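# Sweep lentils into scrap well, then set sponge down

## Task

Move every lentil from the counter into the scrap well while keeping all other items on the counter. After that, the yellow sponge must rest entirely on open counter surface, clear of the well and not propped against anything. The gripper must not be bearing most of the sponge's weight at the end, and only results that stay put without the robot holding them count.

## Robot and tools

ROBOT. One arm with six joints and a two-finger gripper. Every per-joint list, in commands and in results, uses this joint order: waist, forearm roll, elbow, wrist pitch, wrist roll, shoulder. Follow this order only, whatever order other sources use. Small tugs on a held part or nudges to loose objects can happen at random. Nothing may leave the table.

FRAME. Results give positions in metres and orientations as quaternions (w,x,y,z) in the scene frame. Its origin is on the table top under the arm base, +z is up, and +y is to the left when facing along +x. The base may be tilted, and the reported hand position gets less reliable the farther the arm reaches. end_effector_position is the spot between the closed pads. The fingers point along the gripper's +z and open and close along its y. Closed fingertips extend about 33 mm past that spot, fully open ones about 9 mm. Closing pushes the tips about 24 mm farther out, so leave that gap above a surface.

ROW FORMAT. A row has 9 numbers, each in [-1, 1]. The first six are joint displacements in the order above. Then come gripper position, gripper force_limit and gripper speed. Optionally 6 more numbers from 0 to 1 follow: a gain multiplier per joint, same order, which stays until changed. Joint displacements are offsets, never poses. A value of 1.0 is 1.398 rad for waist and shoulder, 2.097 rad for elbow, and 2.622 rad for forearm roll, wrist pitch and wrist roll. Stated joint ranges in rad: elbow -2.792 to 2.792, all others -6.283 to 6.283. The true end may be off by up to 0.010 rad either way.

GRIPPER NUMBERS. position +1 is wide open (140 mm), about -0.8 puts the pads together, and -1 closes until blocked. force_limit on parts up to 40 mm wide: -1 is about 14 N, 0 about 60 N, +1 about 107 N. speed: -1 about 30 mm/s, 0 about 140, +1 about 250. These three are absolute settings, not offsets.

execute_actions(actions). actions holds up to 15 actions, and each action holds up to 15 rows. Each row runs for one 1/30 s step, and a short action repeats its final row until 15 steps pass. Displacements in every row of an action are measured from the joint angles when that action began, not from the preceding row. For a call's first action, that base is the latest angles reported in this scene. An action that would push a joint more than 0.010 rad beyond its range is rejected. If the first action fails that check, or any action is malformed, the whole call does nothing. An empty list just returns state and images.

move(target, speed, blocking). target is one row as above, with displacements from the Joint positions in the latest result that printed them. Its gripper numbers are applied at the start. Joints follow synchronized paths, so the hand traces a curve, and paths take 0.5 to 10 s. speed is the top rad/s of the joint travelling farthest, 0.01 to 2, default 0.5. Paths ignore obstacles. The arm is stiff: aiming even slightly past a firm contact can trigger a fault, and faster moves hit harder. blocking=false returns after 0.5 s while motion continues; before sending other rows or moves, use wait(0) until the end shows, or call stop. The result adds a move line: outcome (done, off_target, moving, held, fault), limits=held or none, and the joint farthest from target.

wait(seconds): 0 to 10, lets time run with the last command held; returns early if a running move ends. stop(): brakes a running move; fingers keep going and the arm needs room to stop. zoom_image(camera, region): camera is cam_head_left, cam_head_right or cam_wrist; region is [x0, y0, x1, y1] in pixels, top-left origin, at most 504 by 504. Images: cam_head_left and cam_head_right are 896x504, cam_wrist is 616x616 fisheye. finished_scene(scene): pass the current scene number; it ends the scene for good and reports success, and the next task comes in its result. Replying without any tool call ends everything.

RESULTS. Joint positions, velocities, targets and torques are listed per joint (rad, rad/s). Joint targets can shift on their own. The controller caps how far a target leads the measured angle and shrinks all targets if the hand would jump over 70 mm in one step, so big motions need several actions; finish an unfinished motion in the next action. Step readings marked HELD were restrained. "joint command not followed" means the clearance check altered targets. "joint sent to its limit" means a joint was clipped at its end. object_status: 0 moving, 1 blocked while opening, 2 blocked while closing (a grip), 3 reached request or pads met (thin items may still be held). position_measured runs from 3 (open) to 230 (closed), non-linear. To squeeze harder during a grip, raise force_limit and nudge position, e.g. -1 to -0.98.

AVOID. A contact torque reaching a joint's load limit (waist and shoulder 299, elbow 140, the three wrist joints 39.6 N m, held weight included) or an outside force of 144 N halts the arm for 10 s and drops the rest of the call. Holding loads heats motors; MOTOR HOT warns before a braking over-temperature stop. The simulation keeps running while you reply, with the last command held. Avoid drops, slips, slams and hard pushes, and release the sponge onto open counter before finishing.

Each tool is called after "Emit:" by a JSON object that holds its "name" and its "arguments".

## Session

Emit:
{"name": "execute_actions", "arguments": {"actions": []}}

Scene clock: 0.00 s.
end_effector_position=(+0.0238, -0.3578, +0.2468) position_measured=3 object_status=3 end_effector_quat_wxyz=(+0.299, +0.449, +0.823, -0.178) end_effector_velocity=(-0.000, -0.000, +0.000) end_effector_angular_velocity=(-0.001, +0.000, -0.001)
Joint names: [waist, forearm roll, elbow, wrist pitch, wrist roll, shoulder]
Joint positions: [-2.219  0.76   2.509  1.014  3.166 -0.568]
Joint velocities: [ 0.     0.001  0.    -0.001 -0.    -0.   ]
Joint torques (N m, as the joint torque sensors report them, + toward a larger angle): no reading
Joint targets: [-2.219 0.760 2.509 1.014 3.166 -0.568]
Joint stiffness scale: [1. 1. 1. 1. 1. 1.]

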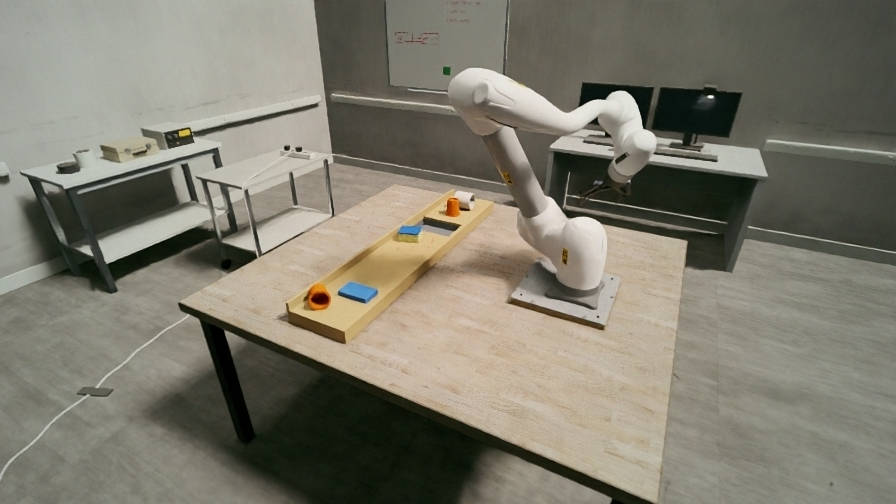

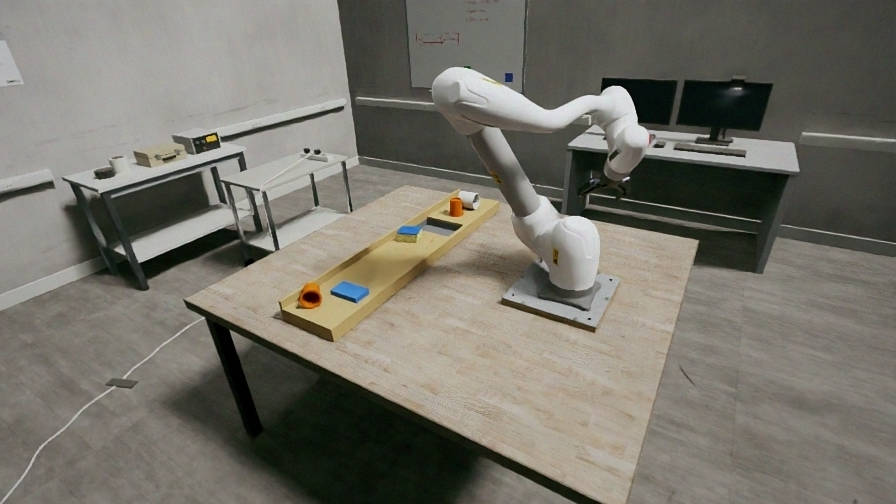

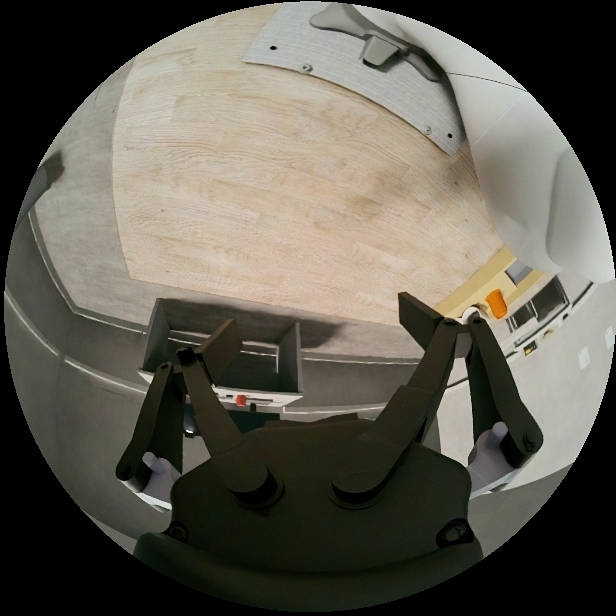

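Emit:
{"name": "zoom_image", "arguments": {"camera": "cam_head_left", "region": [270,170,520,350]}}

Emit:
{"name": "move", "arguments": {"target": [0,-0.29,-0.243,0.05,0,0.406,1,0,0], "speed": 0.8}}

Region (270, 170, 520, 350) of cam_head_left's 896x504 image, scaled by 2.016, with more detail than that image has; it fills the top 363 rows of this view, and the rest is white.

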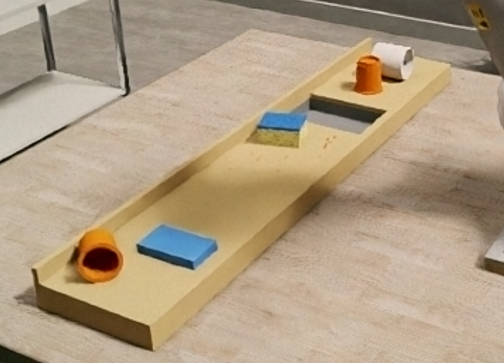

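Scene clock: 8.60 s.
end_effector_position=(-0.2655, -0.4336, +0.2321) position_measured=3 object_status=3 end_effector_quat_wxyz=(+0.010, +0.316, +0.949, -0.001) end_effector_velocity=(-0.000, +0.000, -0.001) end_effector_angular_velocity=(+0.002, +0.001, +0.001)
Joint names: [waist, forearm roll, elbow, wrist pitch, wrist roll, shoulder]
Joint positions: [-2.219  0.007  2.004  1.141  3.166 -0.003]
Joint velocities: [-0.    -0.002  0.     0.     0.     0.001]
Joint torques (N m, as the joint torque sensors report them, + toward a larger angle): [ -1.3    4.32 -40.01   0.41  -0.33 -41.24]
Joint targets: [-2.219 0.000 2.000 1.145 3.166 -0.000]
Joint stiffness scale: [1. 1. 1. 1. 1. 1.]
move: done; limits=none; farthest joint: the forearm roll, 0.007 radians from its target (0.761 radians at the start)

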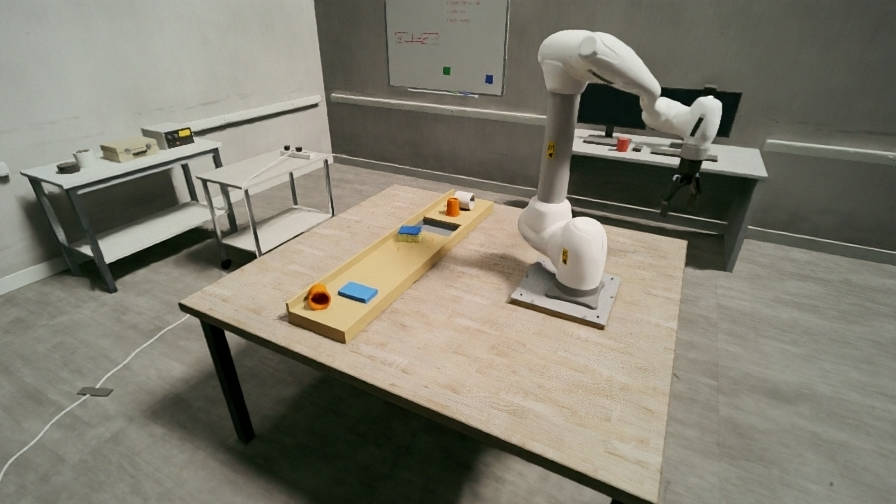

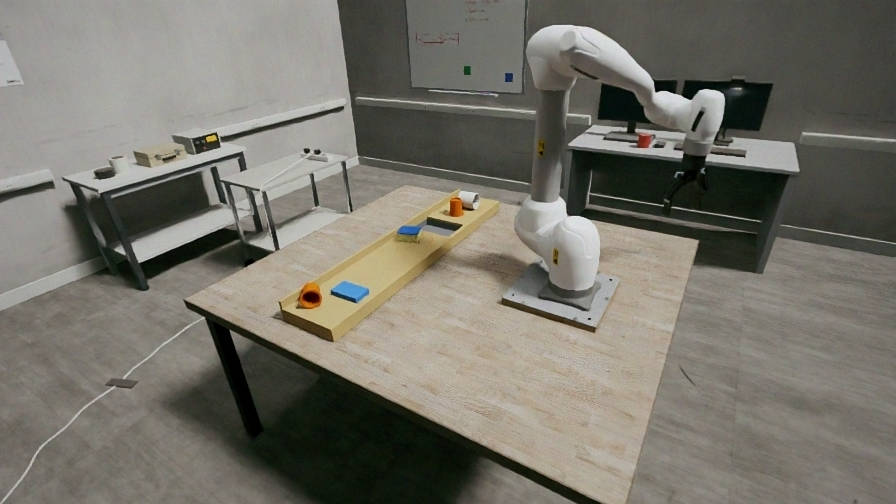

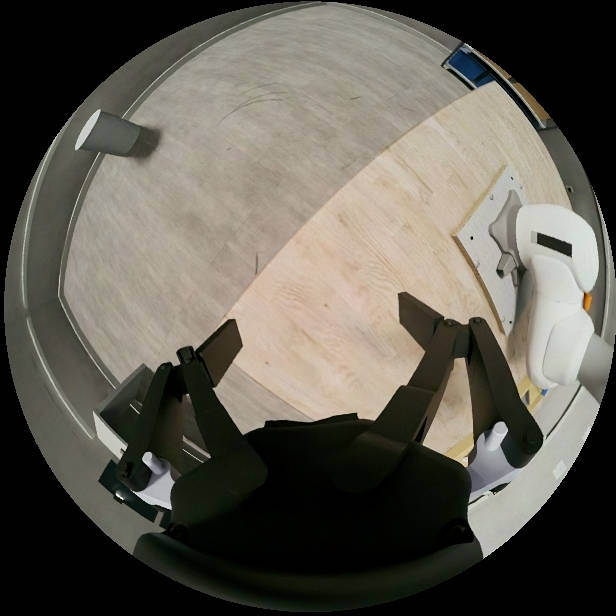

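Emit:
{"name": "move", "arguments": {"target": [1,0,-0.05,0.04,0,0,1,0,0], "speed": 1.2}}

Emit:
{"name": "move", "arguments": {"target": [0.45,0,-0.05,0,0,0.075,1,0,0], "speed": 1}}

Scene clock: 15.00 s.
end_effector_position=(+0.3924, -0.3492, +0.2928) position_measured=3 object_status=3 end_effector_quat_wxyz=(+0.009, -0.367, +0.930, -0.004) end_effector_velocity=(+0.001, +0.000, +0.001) end_effector_angular_velocity=(-0.000, -0.002, -0.000)
Joint names: [waist, forearm roll, elbow, wrist pitch, wrist roll, shoulder]
Joint positions: [-0.826  0.007  1.903  1.241  3.166 -0.003]
Joint velocities: [-0.     0.002 -0.001 -0.    -0.    -0.001]
Joint torques (N m, as the joint torque sensors report them, + toward a larger angle): [ -1.74   4.44 -42.18   0.56  -0.49 -40.6 ]
Joint targets: [-0.821 0.007 1.899 1.246 3.166 -0.003]
Joint stiffness scale: [1. 1. 1. 1. 1. 1.]
move: done; limits=none; farthest joint: the waist, 0.005 radians from its target (1.398 radians at the start)

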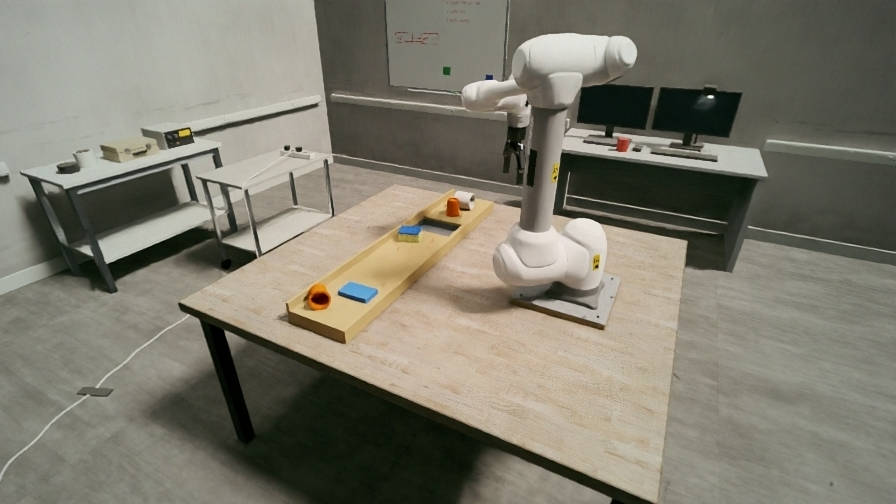

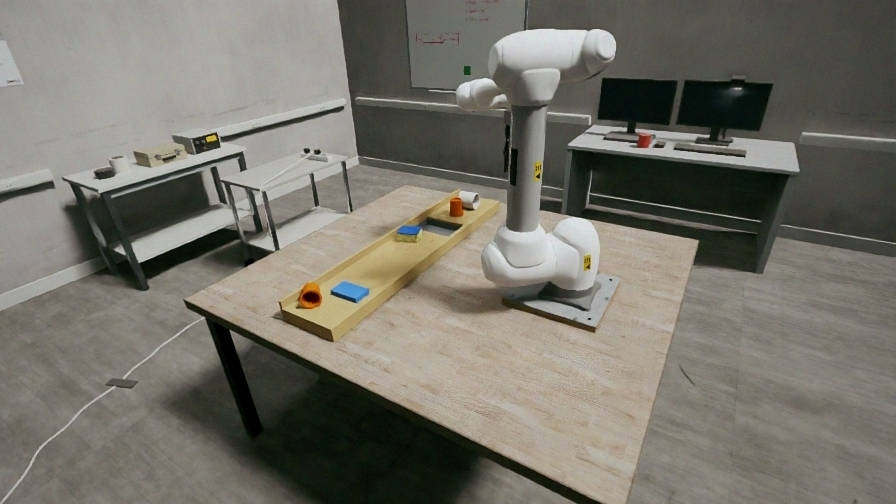

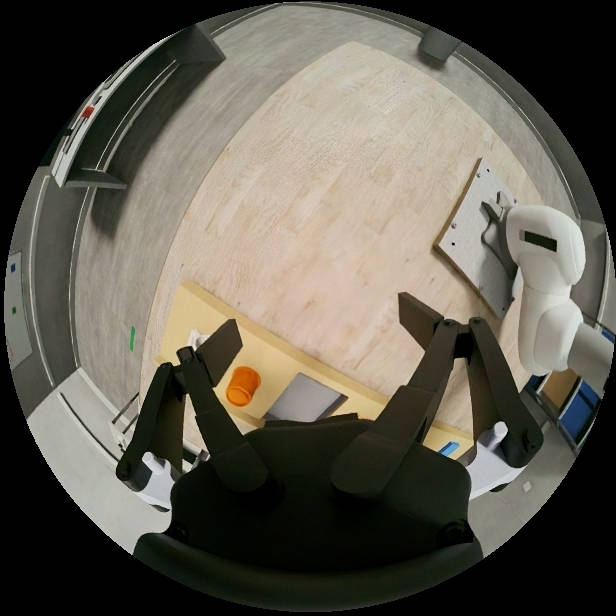

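Scene clock: 16.20 s.
end_effector_position=(+0.5840, -0.0623, +0.2909) position_measured=3 object_status=3 end_effector_quat_wxyz=(+0.007, -0.635, +0.773, -0.004) end_effector_velocity=(+0.000, +0.000, +0.000) end_effector_angular_velocity=(-0.000, +0.000, +0.000)
Joint names: [waist, forearm roll, elbow, wrist pitch, wrist roll, shoulder]
Joint positions: [-0.201  0.007  1.802  1.241  3.166  0.098]
Joint velocities: [ 0.    -0.    -0.001  0.001 -0.     0.   ]
Joint torques (N m, as the joint torque sensors report them, + toward a larger angle): [ -3.2    4.07 -41.21   0.77  -0.36 -50.9 ]
Joint targets: [-0.197 0.007 1.798 1.241 3.166 0.101]
Joint stiffness scale: [1. 1. 1. 1. 1. 1.]
move: done; limits=none; farthest joint: the waist, 0.005 radians from its target (0.629 radians at the start)

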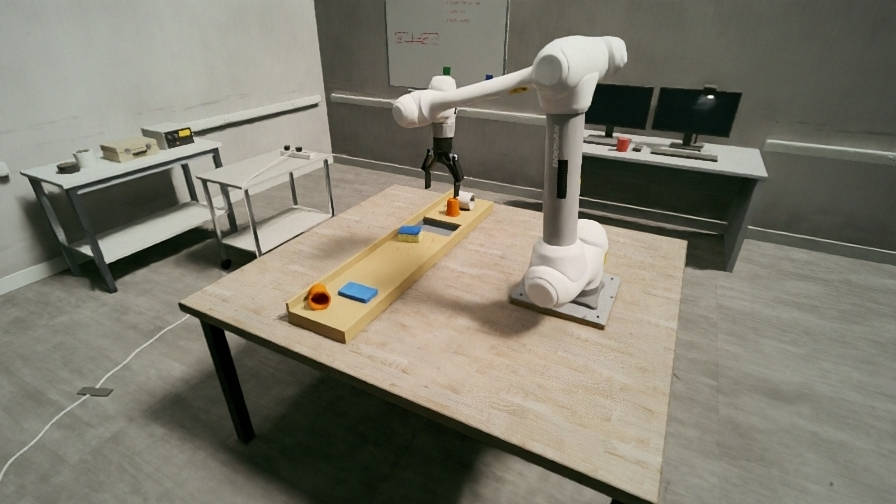

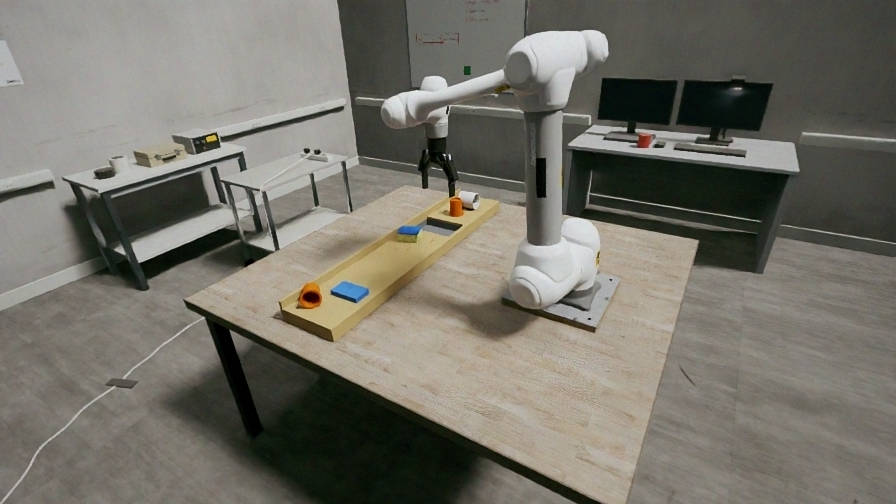

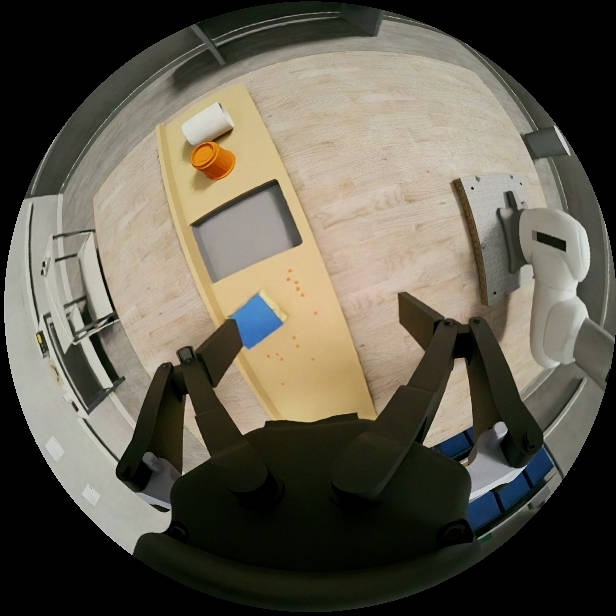

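Emit:
{"name": "move", "arguments": {"target": [0.075,0,0,0,-0.036,0,1,0,0]}}

Emit:
{"name": "zoom_image", "arguments": {"camera": "cam_wrist", "region": [170,130,450,430]}}

Scene clock: 20.13 s.
end_effector_position=(+0.5874, -0.0035, +0.2907) position_measured=3 object_status=3 end_effector_quat_wxyz=(-0.006, +0.706, -0.709, +0.004) end_effector_velocity=(+0.001, +0.000, -0.000) end_effector_angular_velocity=(+0.001, -0.001, +0.001)
Joint names: [waist, forearm roll, elbow, wrist pitch, wrist roll, shoulder]
Joint positions: [-0.102  0.007  1.802  1.241  3.074  0.098]
Joint velocities: [-0.     0.001 -0.001 -0.001 -0.001  0.001]
Joint torques (N m, as the joint torque sensors report them, + toward a larger angle): [ -3.42   4.17 -41.72   0.66  -0.35 -49.74]
Joint targets: [-0.097 0.007 1.802 1.241 3.071 0.098]
Joint stiffness scale: [1. 1. 1. 1. 1. 1.]
move: done; limits=none; farthest joint: the waist, 0.006 radians from its target (0.105 radians at the start)

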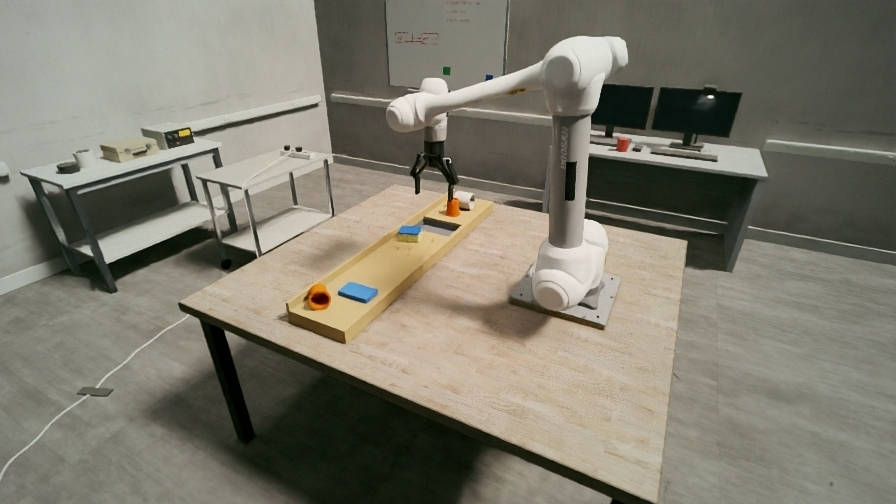

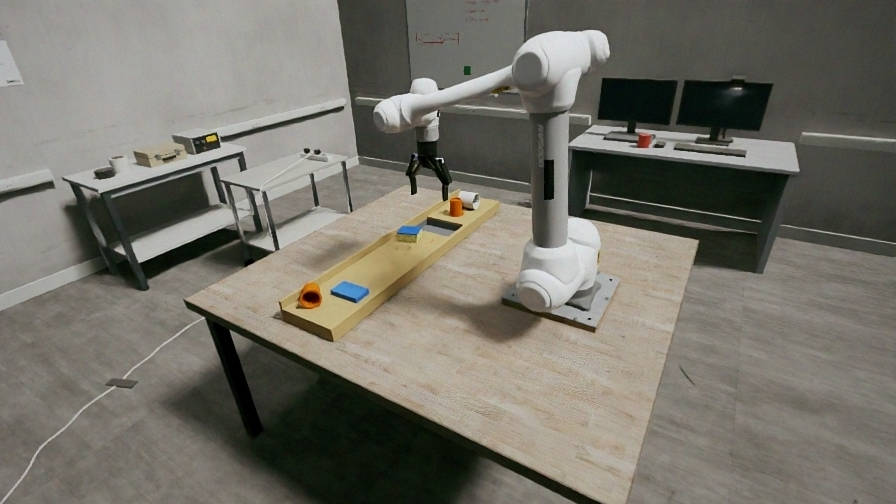

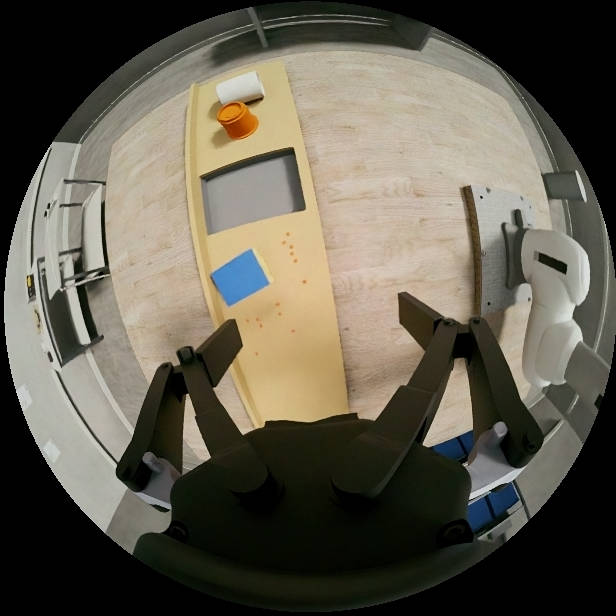

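Region (170, 130, 450, 430) of cam_wrist's 616x616 image, scaled by 1.680, with more detail than that image has; it fills the left 470 columns of this view, and the rest is white.

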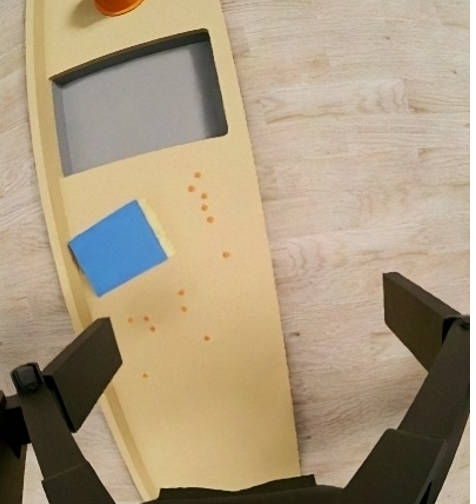

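Emit:
{"name": "move", "arguments": {"target": [0.07,0,-0.039,-0.066,0.4205,0.18,1,0,0], "speed": 0.9}}

Scene clock: 32.57 s.
end_effector_position=(+0.6975, +0.0532, +0.1709) position_measured=3 object_status=3 end_effector_quat_wxyz=(+0.006, -0.276, +0.961, -0.001) end_effector_velocity=(-0.000, -0.000, -0.001) end_effector_angular_velocity=(-0.001, +0.001, -0.001)
Joint names: [waist, forearm roll, elbow, wrist pitch, wrist roll, shoulder]
Joint positions: [-0.009  0.007  1.725  1.072  4.174  0.346]
Joint velocities: [-0.    -0.001  0.    -0.     0.002  0.001]
Joint torques (N m, as the joint torque sensors report them, + toward a larger angle): [ -2.24   4.   -39.28   0.59  -0.4  -72.44]
Joint targets: [-0.004 0.007 1.721 1.068 4.176 0.350]
Joint stiffness scale: [1. 1. 1. 1. 1. 1.]
move: done; limits=none; farthest joint: the waist, 0.005 radians from its target (0.098 radians at the start)

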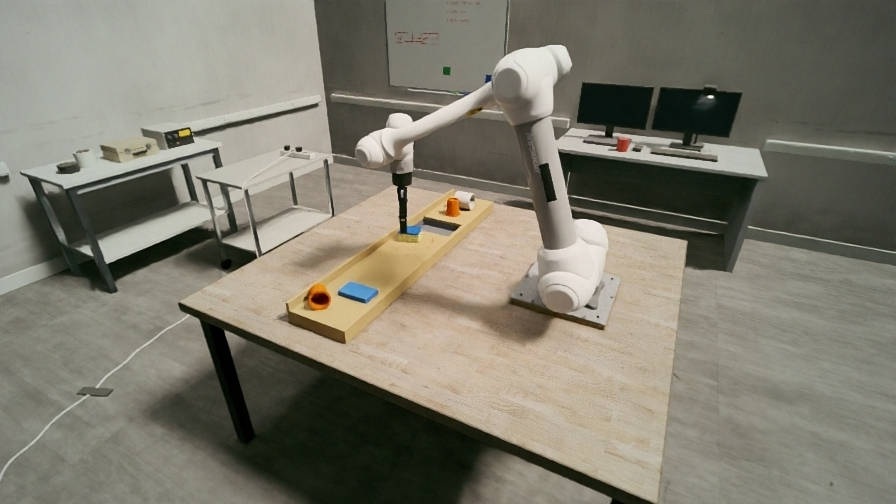

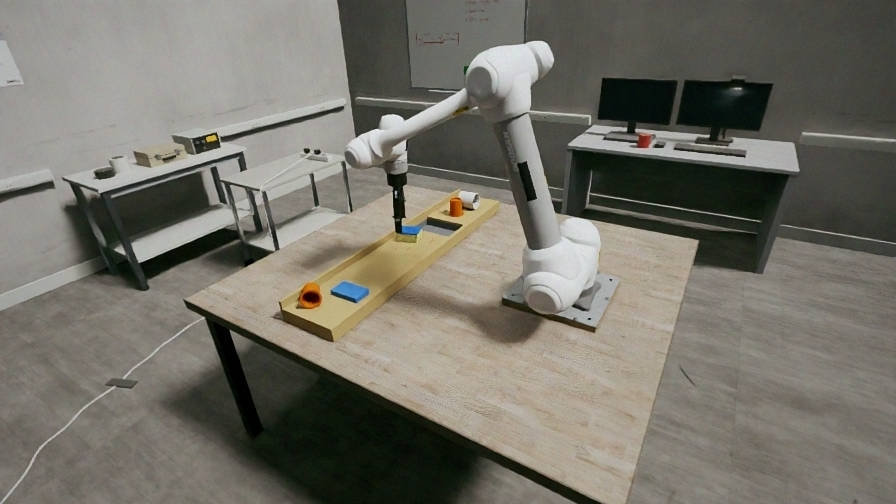

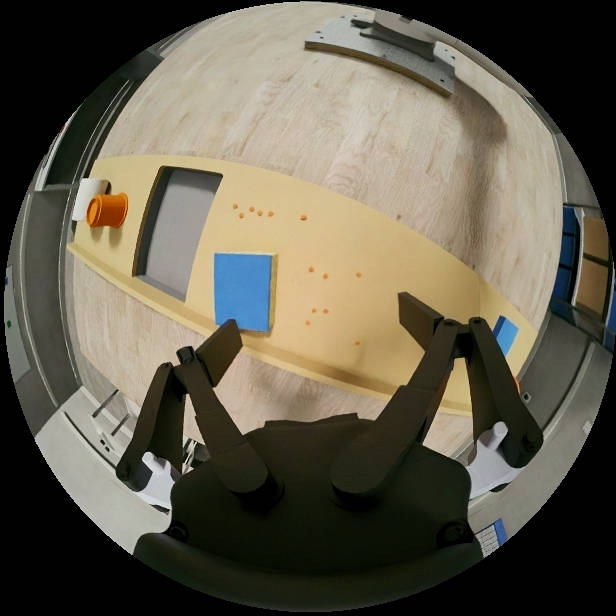

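Emit:
{"name": "move", "arguments": {"target": [-0.063,0,-0.026,-0.0115,-0.0325,0.0565,1,0,0]}}

Scene clock: 39.27 s.
end_effector_position=(+0.7363, -0.0074, +0.1417) position_measured=3 object_status=3 end_effector_quat_wxyz=(+0.006, -0.275, +0.961, -0.001) end_effector_velocity=(+0.000, -0.000, -0.001) end_effector_angular_velocity=(-0.001, +0.000, +0.002)
Joint names: [waist, forearm roll, elbow, wrist pitch, wrist roll, shoulder]
Joint positions: [-0.092  0.007  1.674  1.047  4.091  0.422]
Joint velocities: [-0.    -0.001 -0.    -0.001 -0.002  0.001]
Joint torques (N m, as the joint torque sensors report them, + toward a larger angle): [ -2.18   3.94 -38.36   0.53  -0.21 -77.64]
Joint targets: [-0.097 0.007 1.670 1.042 4.088 0.425]
Joint stiffness scale: [1. 1. 1. 1. 1. 1.]
move: done; limits=none; farthest joint: the waist, 0.005 radians from its target (0.088 radians at the start)

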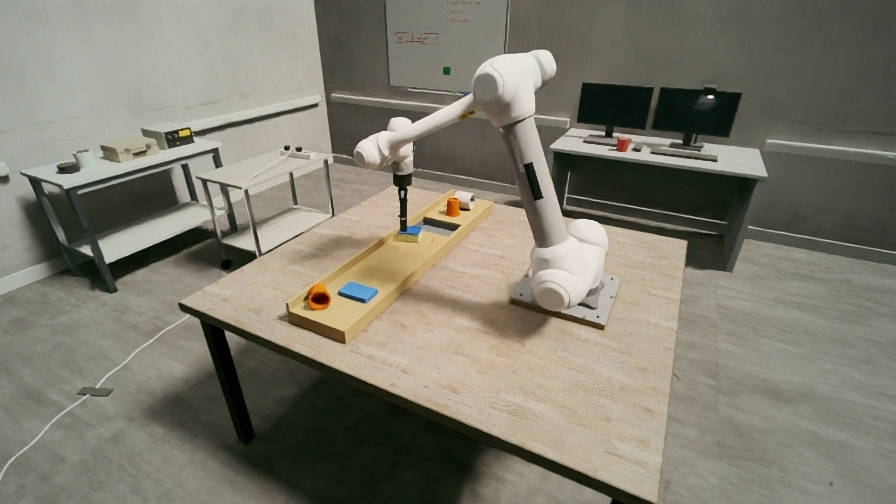

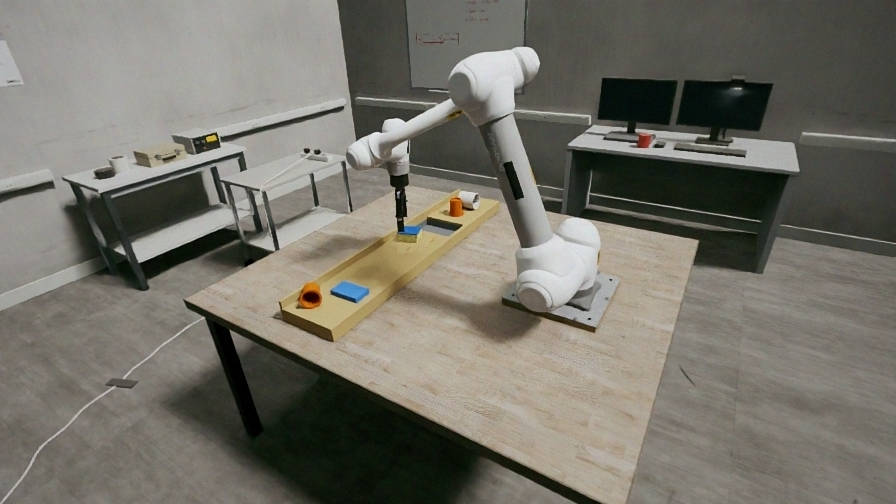

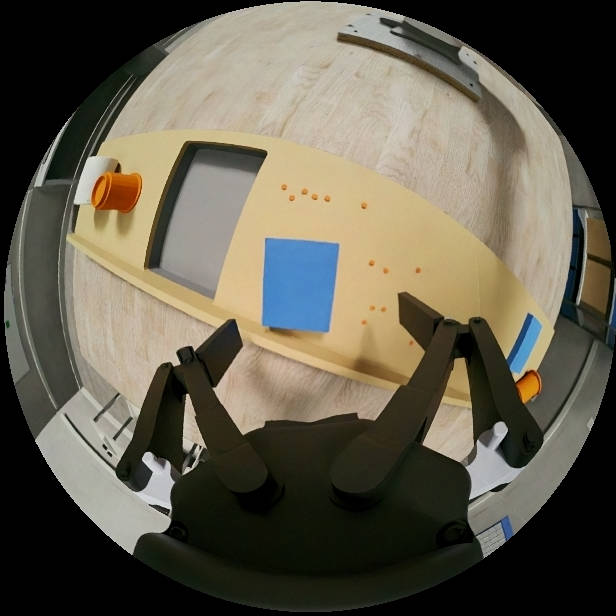

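Emit:
{"name": "move", "arguments": {"target": [-0.0385,0,0.0295,-0.0205,-0.0195,-0.009,0.5,-0.5,0]}}

Scene clock: 44.27 s.
end_effector_position=(+0.7162, -0.0414, +0.1206) position_measured=66 object_status=3 end_effector_quat_wxyz=(+0.006, -0.275, +0.961, -0.001) end_effector_velocity=(+0.001, -0.000, +0.000) end_effector_angular_velocity=(-0.001, -0.003, +0.001)
Joint names: [waist, forearm roll, elbow, wrist pitch, wrist roll, shoulder]
Joint positions: [-0.141  0.007  1.732  0.998  4.043  0.413]
Joint velocities: [-0.    -0.     0.001 -0.003 -0.001 -0.001]
Joint torques (N m, as the joint torque sensors report them, + toward a larger angle): [ -3.12   3.87 -37.69   0.33  -0.55 -76.75]
Joint targets: [-0.146 0.007 1.736 0.993 4.040 0.409]
Joint stiffness scale: [1. 1. 1. 1. 1. 1.]
move: done; limits=none; farthest joint: the waist, 0.005 radians from its target (0.054 radians at the start)

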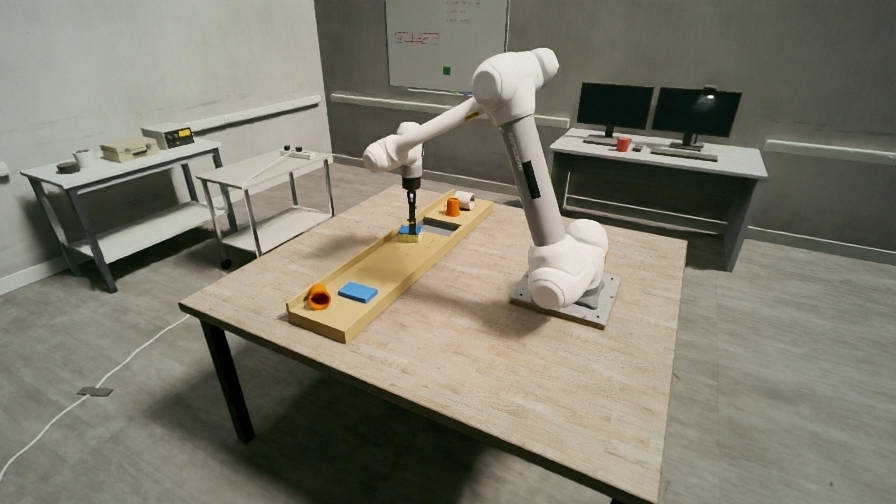

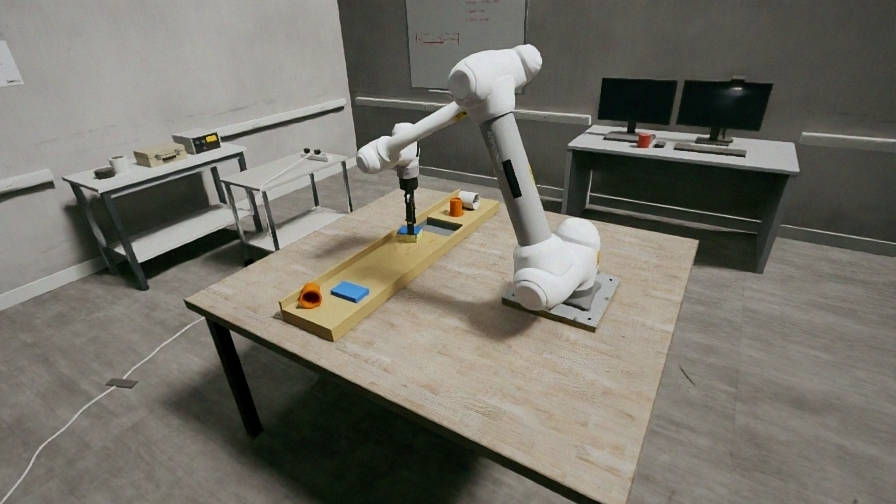

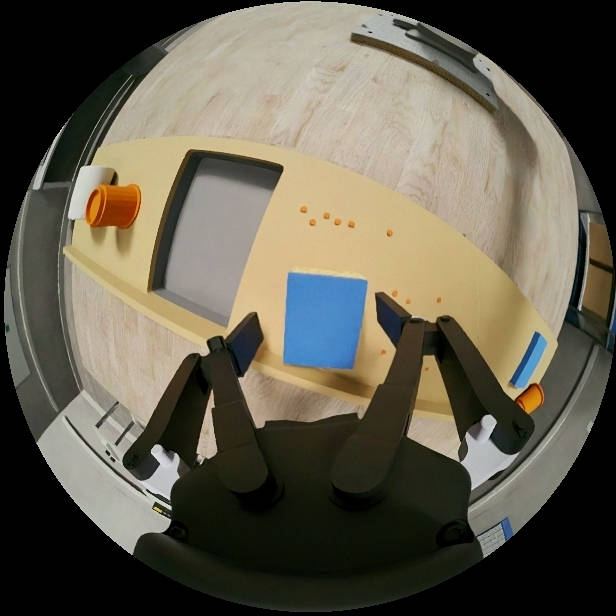

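Emit:
{"name": "move", "arguments": {"target": [0.006,0,0.012,-0.0205,0,0.022,0.5,-0.5,0], "speed": 0.1}}

Emit:
{"name": "zoom_image", "arguments": {"camera": "cam_head_left", "region": [360,180,480,270]}}

Scene clock: 49.00 s.
end_effector_position=(+0.7171, -0.0393, +0.0912) position_measured=66 object_status=3 end_effector_quat_wxyz=(+0.007, -0.276, +0.961, -0.001) end_effector_velocity=(+0.000, -0.000, -0.001) end_effector_angular_velocity=(-0.000, -0.000, -0.000)
Joint names: [waist, forearm roll, elbow, wrist pitch, wrist roll, shoulder]
Joint positions: [-0.138  0.007  1.753  0.949  4.042  0.44 ]
Joint velocities: [-0.    -0.     0.001 -0.002  0.     0.001]
Joint torques (N m, as the joint torque sensors report them, + toward a larger angle): [ -2.24   3.94 -35.67   0.12  -0.1  -79.58]
Joint targets: [-0.133 0.007 1.757 0.944 4.043 0.444]
Joint stiffness scale: [1. 1. 1. 1. 1. 1.]
move: done; limits=none; farthest joint: the waist, 0.005 radians from its target (0.008 radians at the start)

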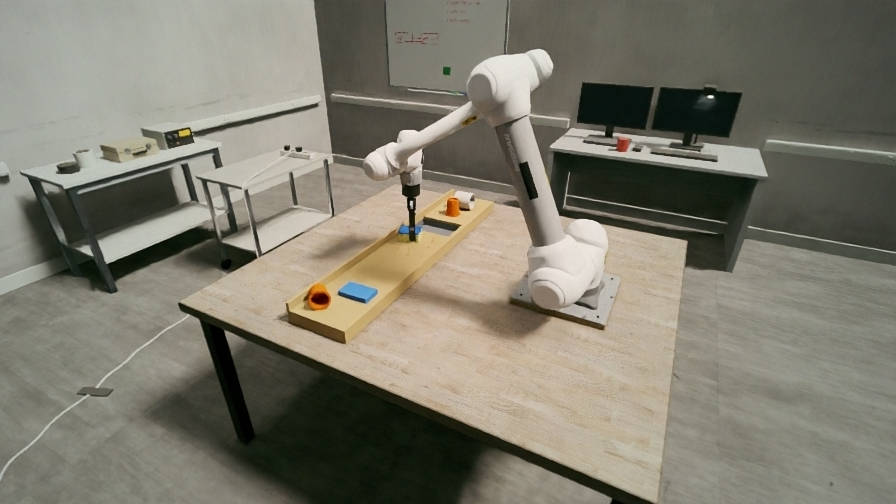

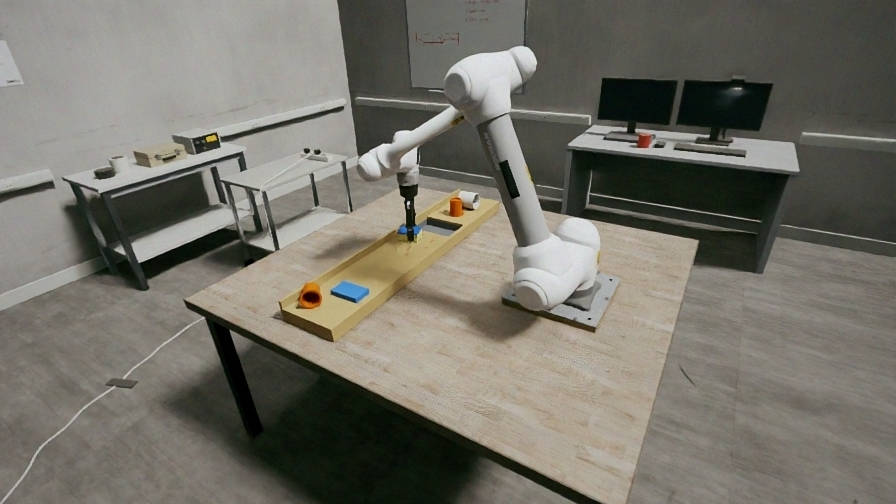

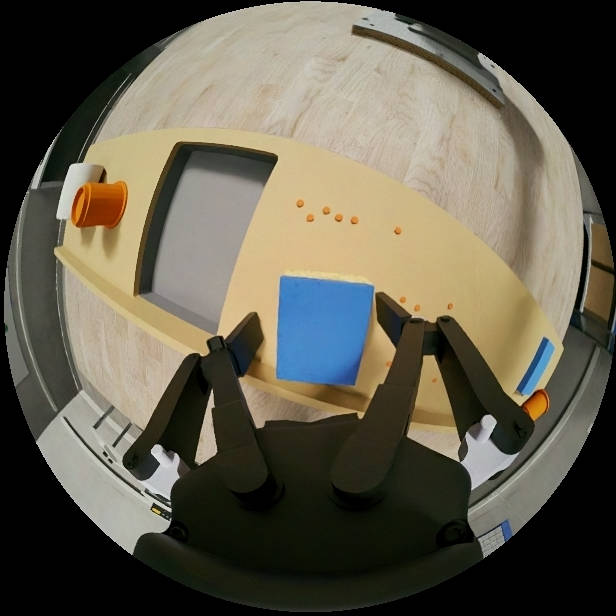

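Region (360, 180, 480, 270) of cam_head_left's 896x504 image, scaled by 4.200, with more detail than that image has; it fills the top 378 rows of this view, and the rest is white.

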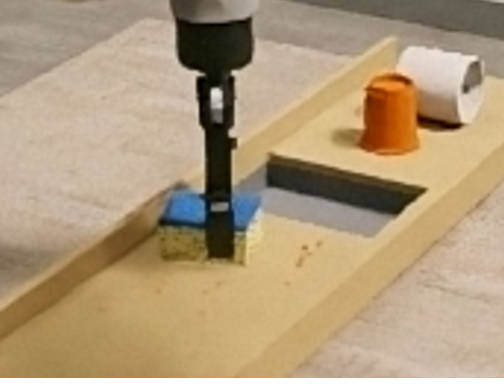

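Emit:
{"name": "move", "arguments": {"target": [0,0,0,0,0,0,-1,-0.5,-0.5]}}

Emit:
{"name": "zoom_image", "arguments": {"camera": "cam_head_left", "region": [360,180,480,270]}}

Scene clock: 52.57 s.
end_effector_position=(+0.7171, -0.0393, +0.0912) position_measured=232 object_status=3 end_effector_quat_wxyz=(+0.007, -0.276, +0.961, -0.001) end_effector_velocity=(-0.000, -0.000, +0.000) end_effector_angular_velocity=(-0.000, -0.001, -0.000)
Joint names: [waist, forearm roll, elbow, wrist pitch, wrist roll, shoulder]
Joint positions: [-0.138  0.007  1.753  0.949  4.042  0.44 ]
Joint velocities: [-0.     0.     0.001 -0.001 -0.    -0.001]
Joint torques (N m, as the joint torque sensors report them, + toward a larger angle): [ -4.89   3.33 -33.77   0.32  -0.1  -72.08]
Joint targets: [-0.138 0.007 1.753 0.949 4.042 0.440]
Joint stiffness scale: [1. 1. 1. 1. 1. 1.]
move: done; limits=none; farthest joint: the waist, 0.000 radians from its target (0.000 radians at the start)

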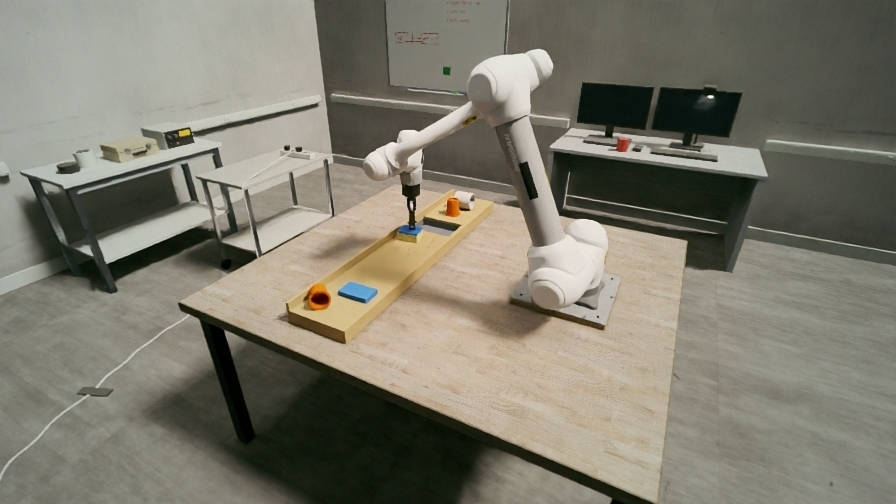

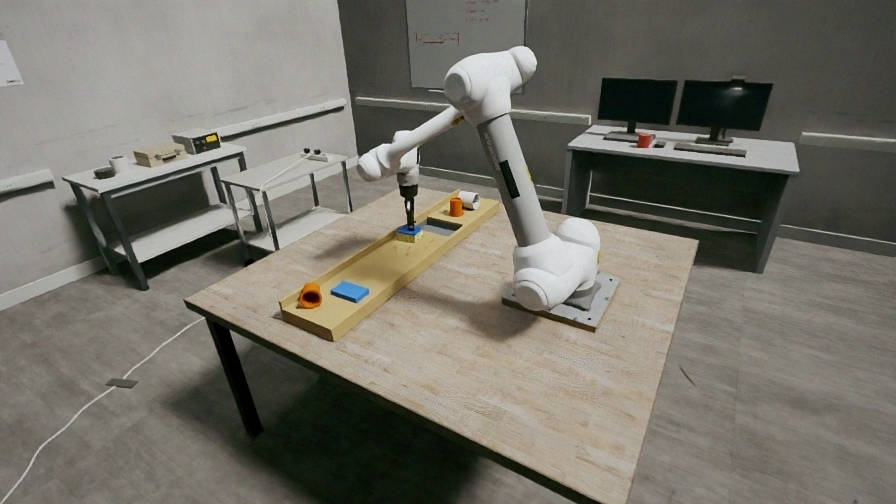

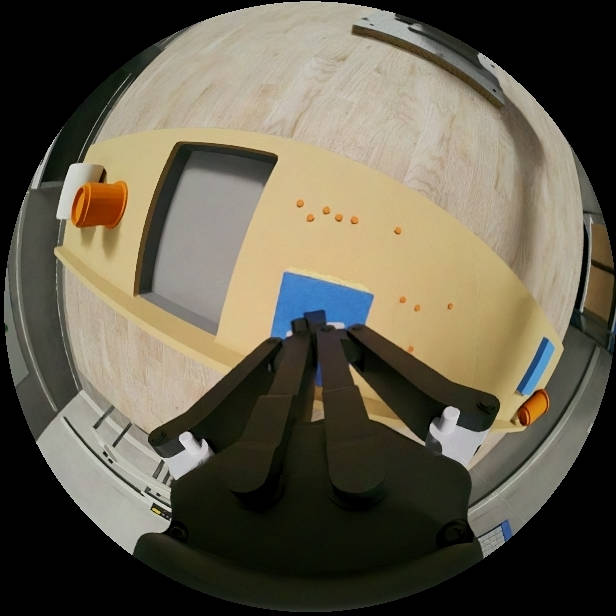

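Region (360, 180, 480, 270) of cam_head_left's 896x504 image, scaled by 4.200, with more detail than that image has; it fills the top 378 rows of this view, and the rest is white.

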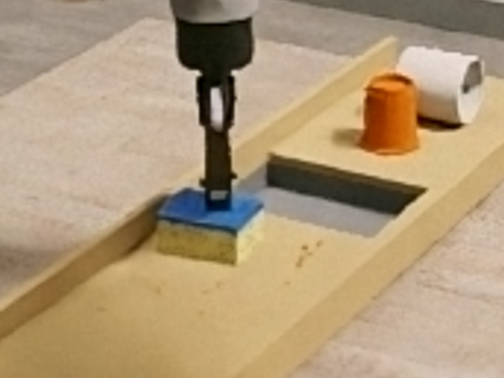

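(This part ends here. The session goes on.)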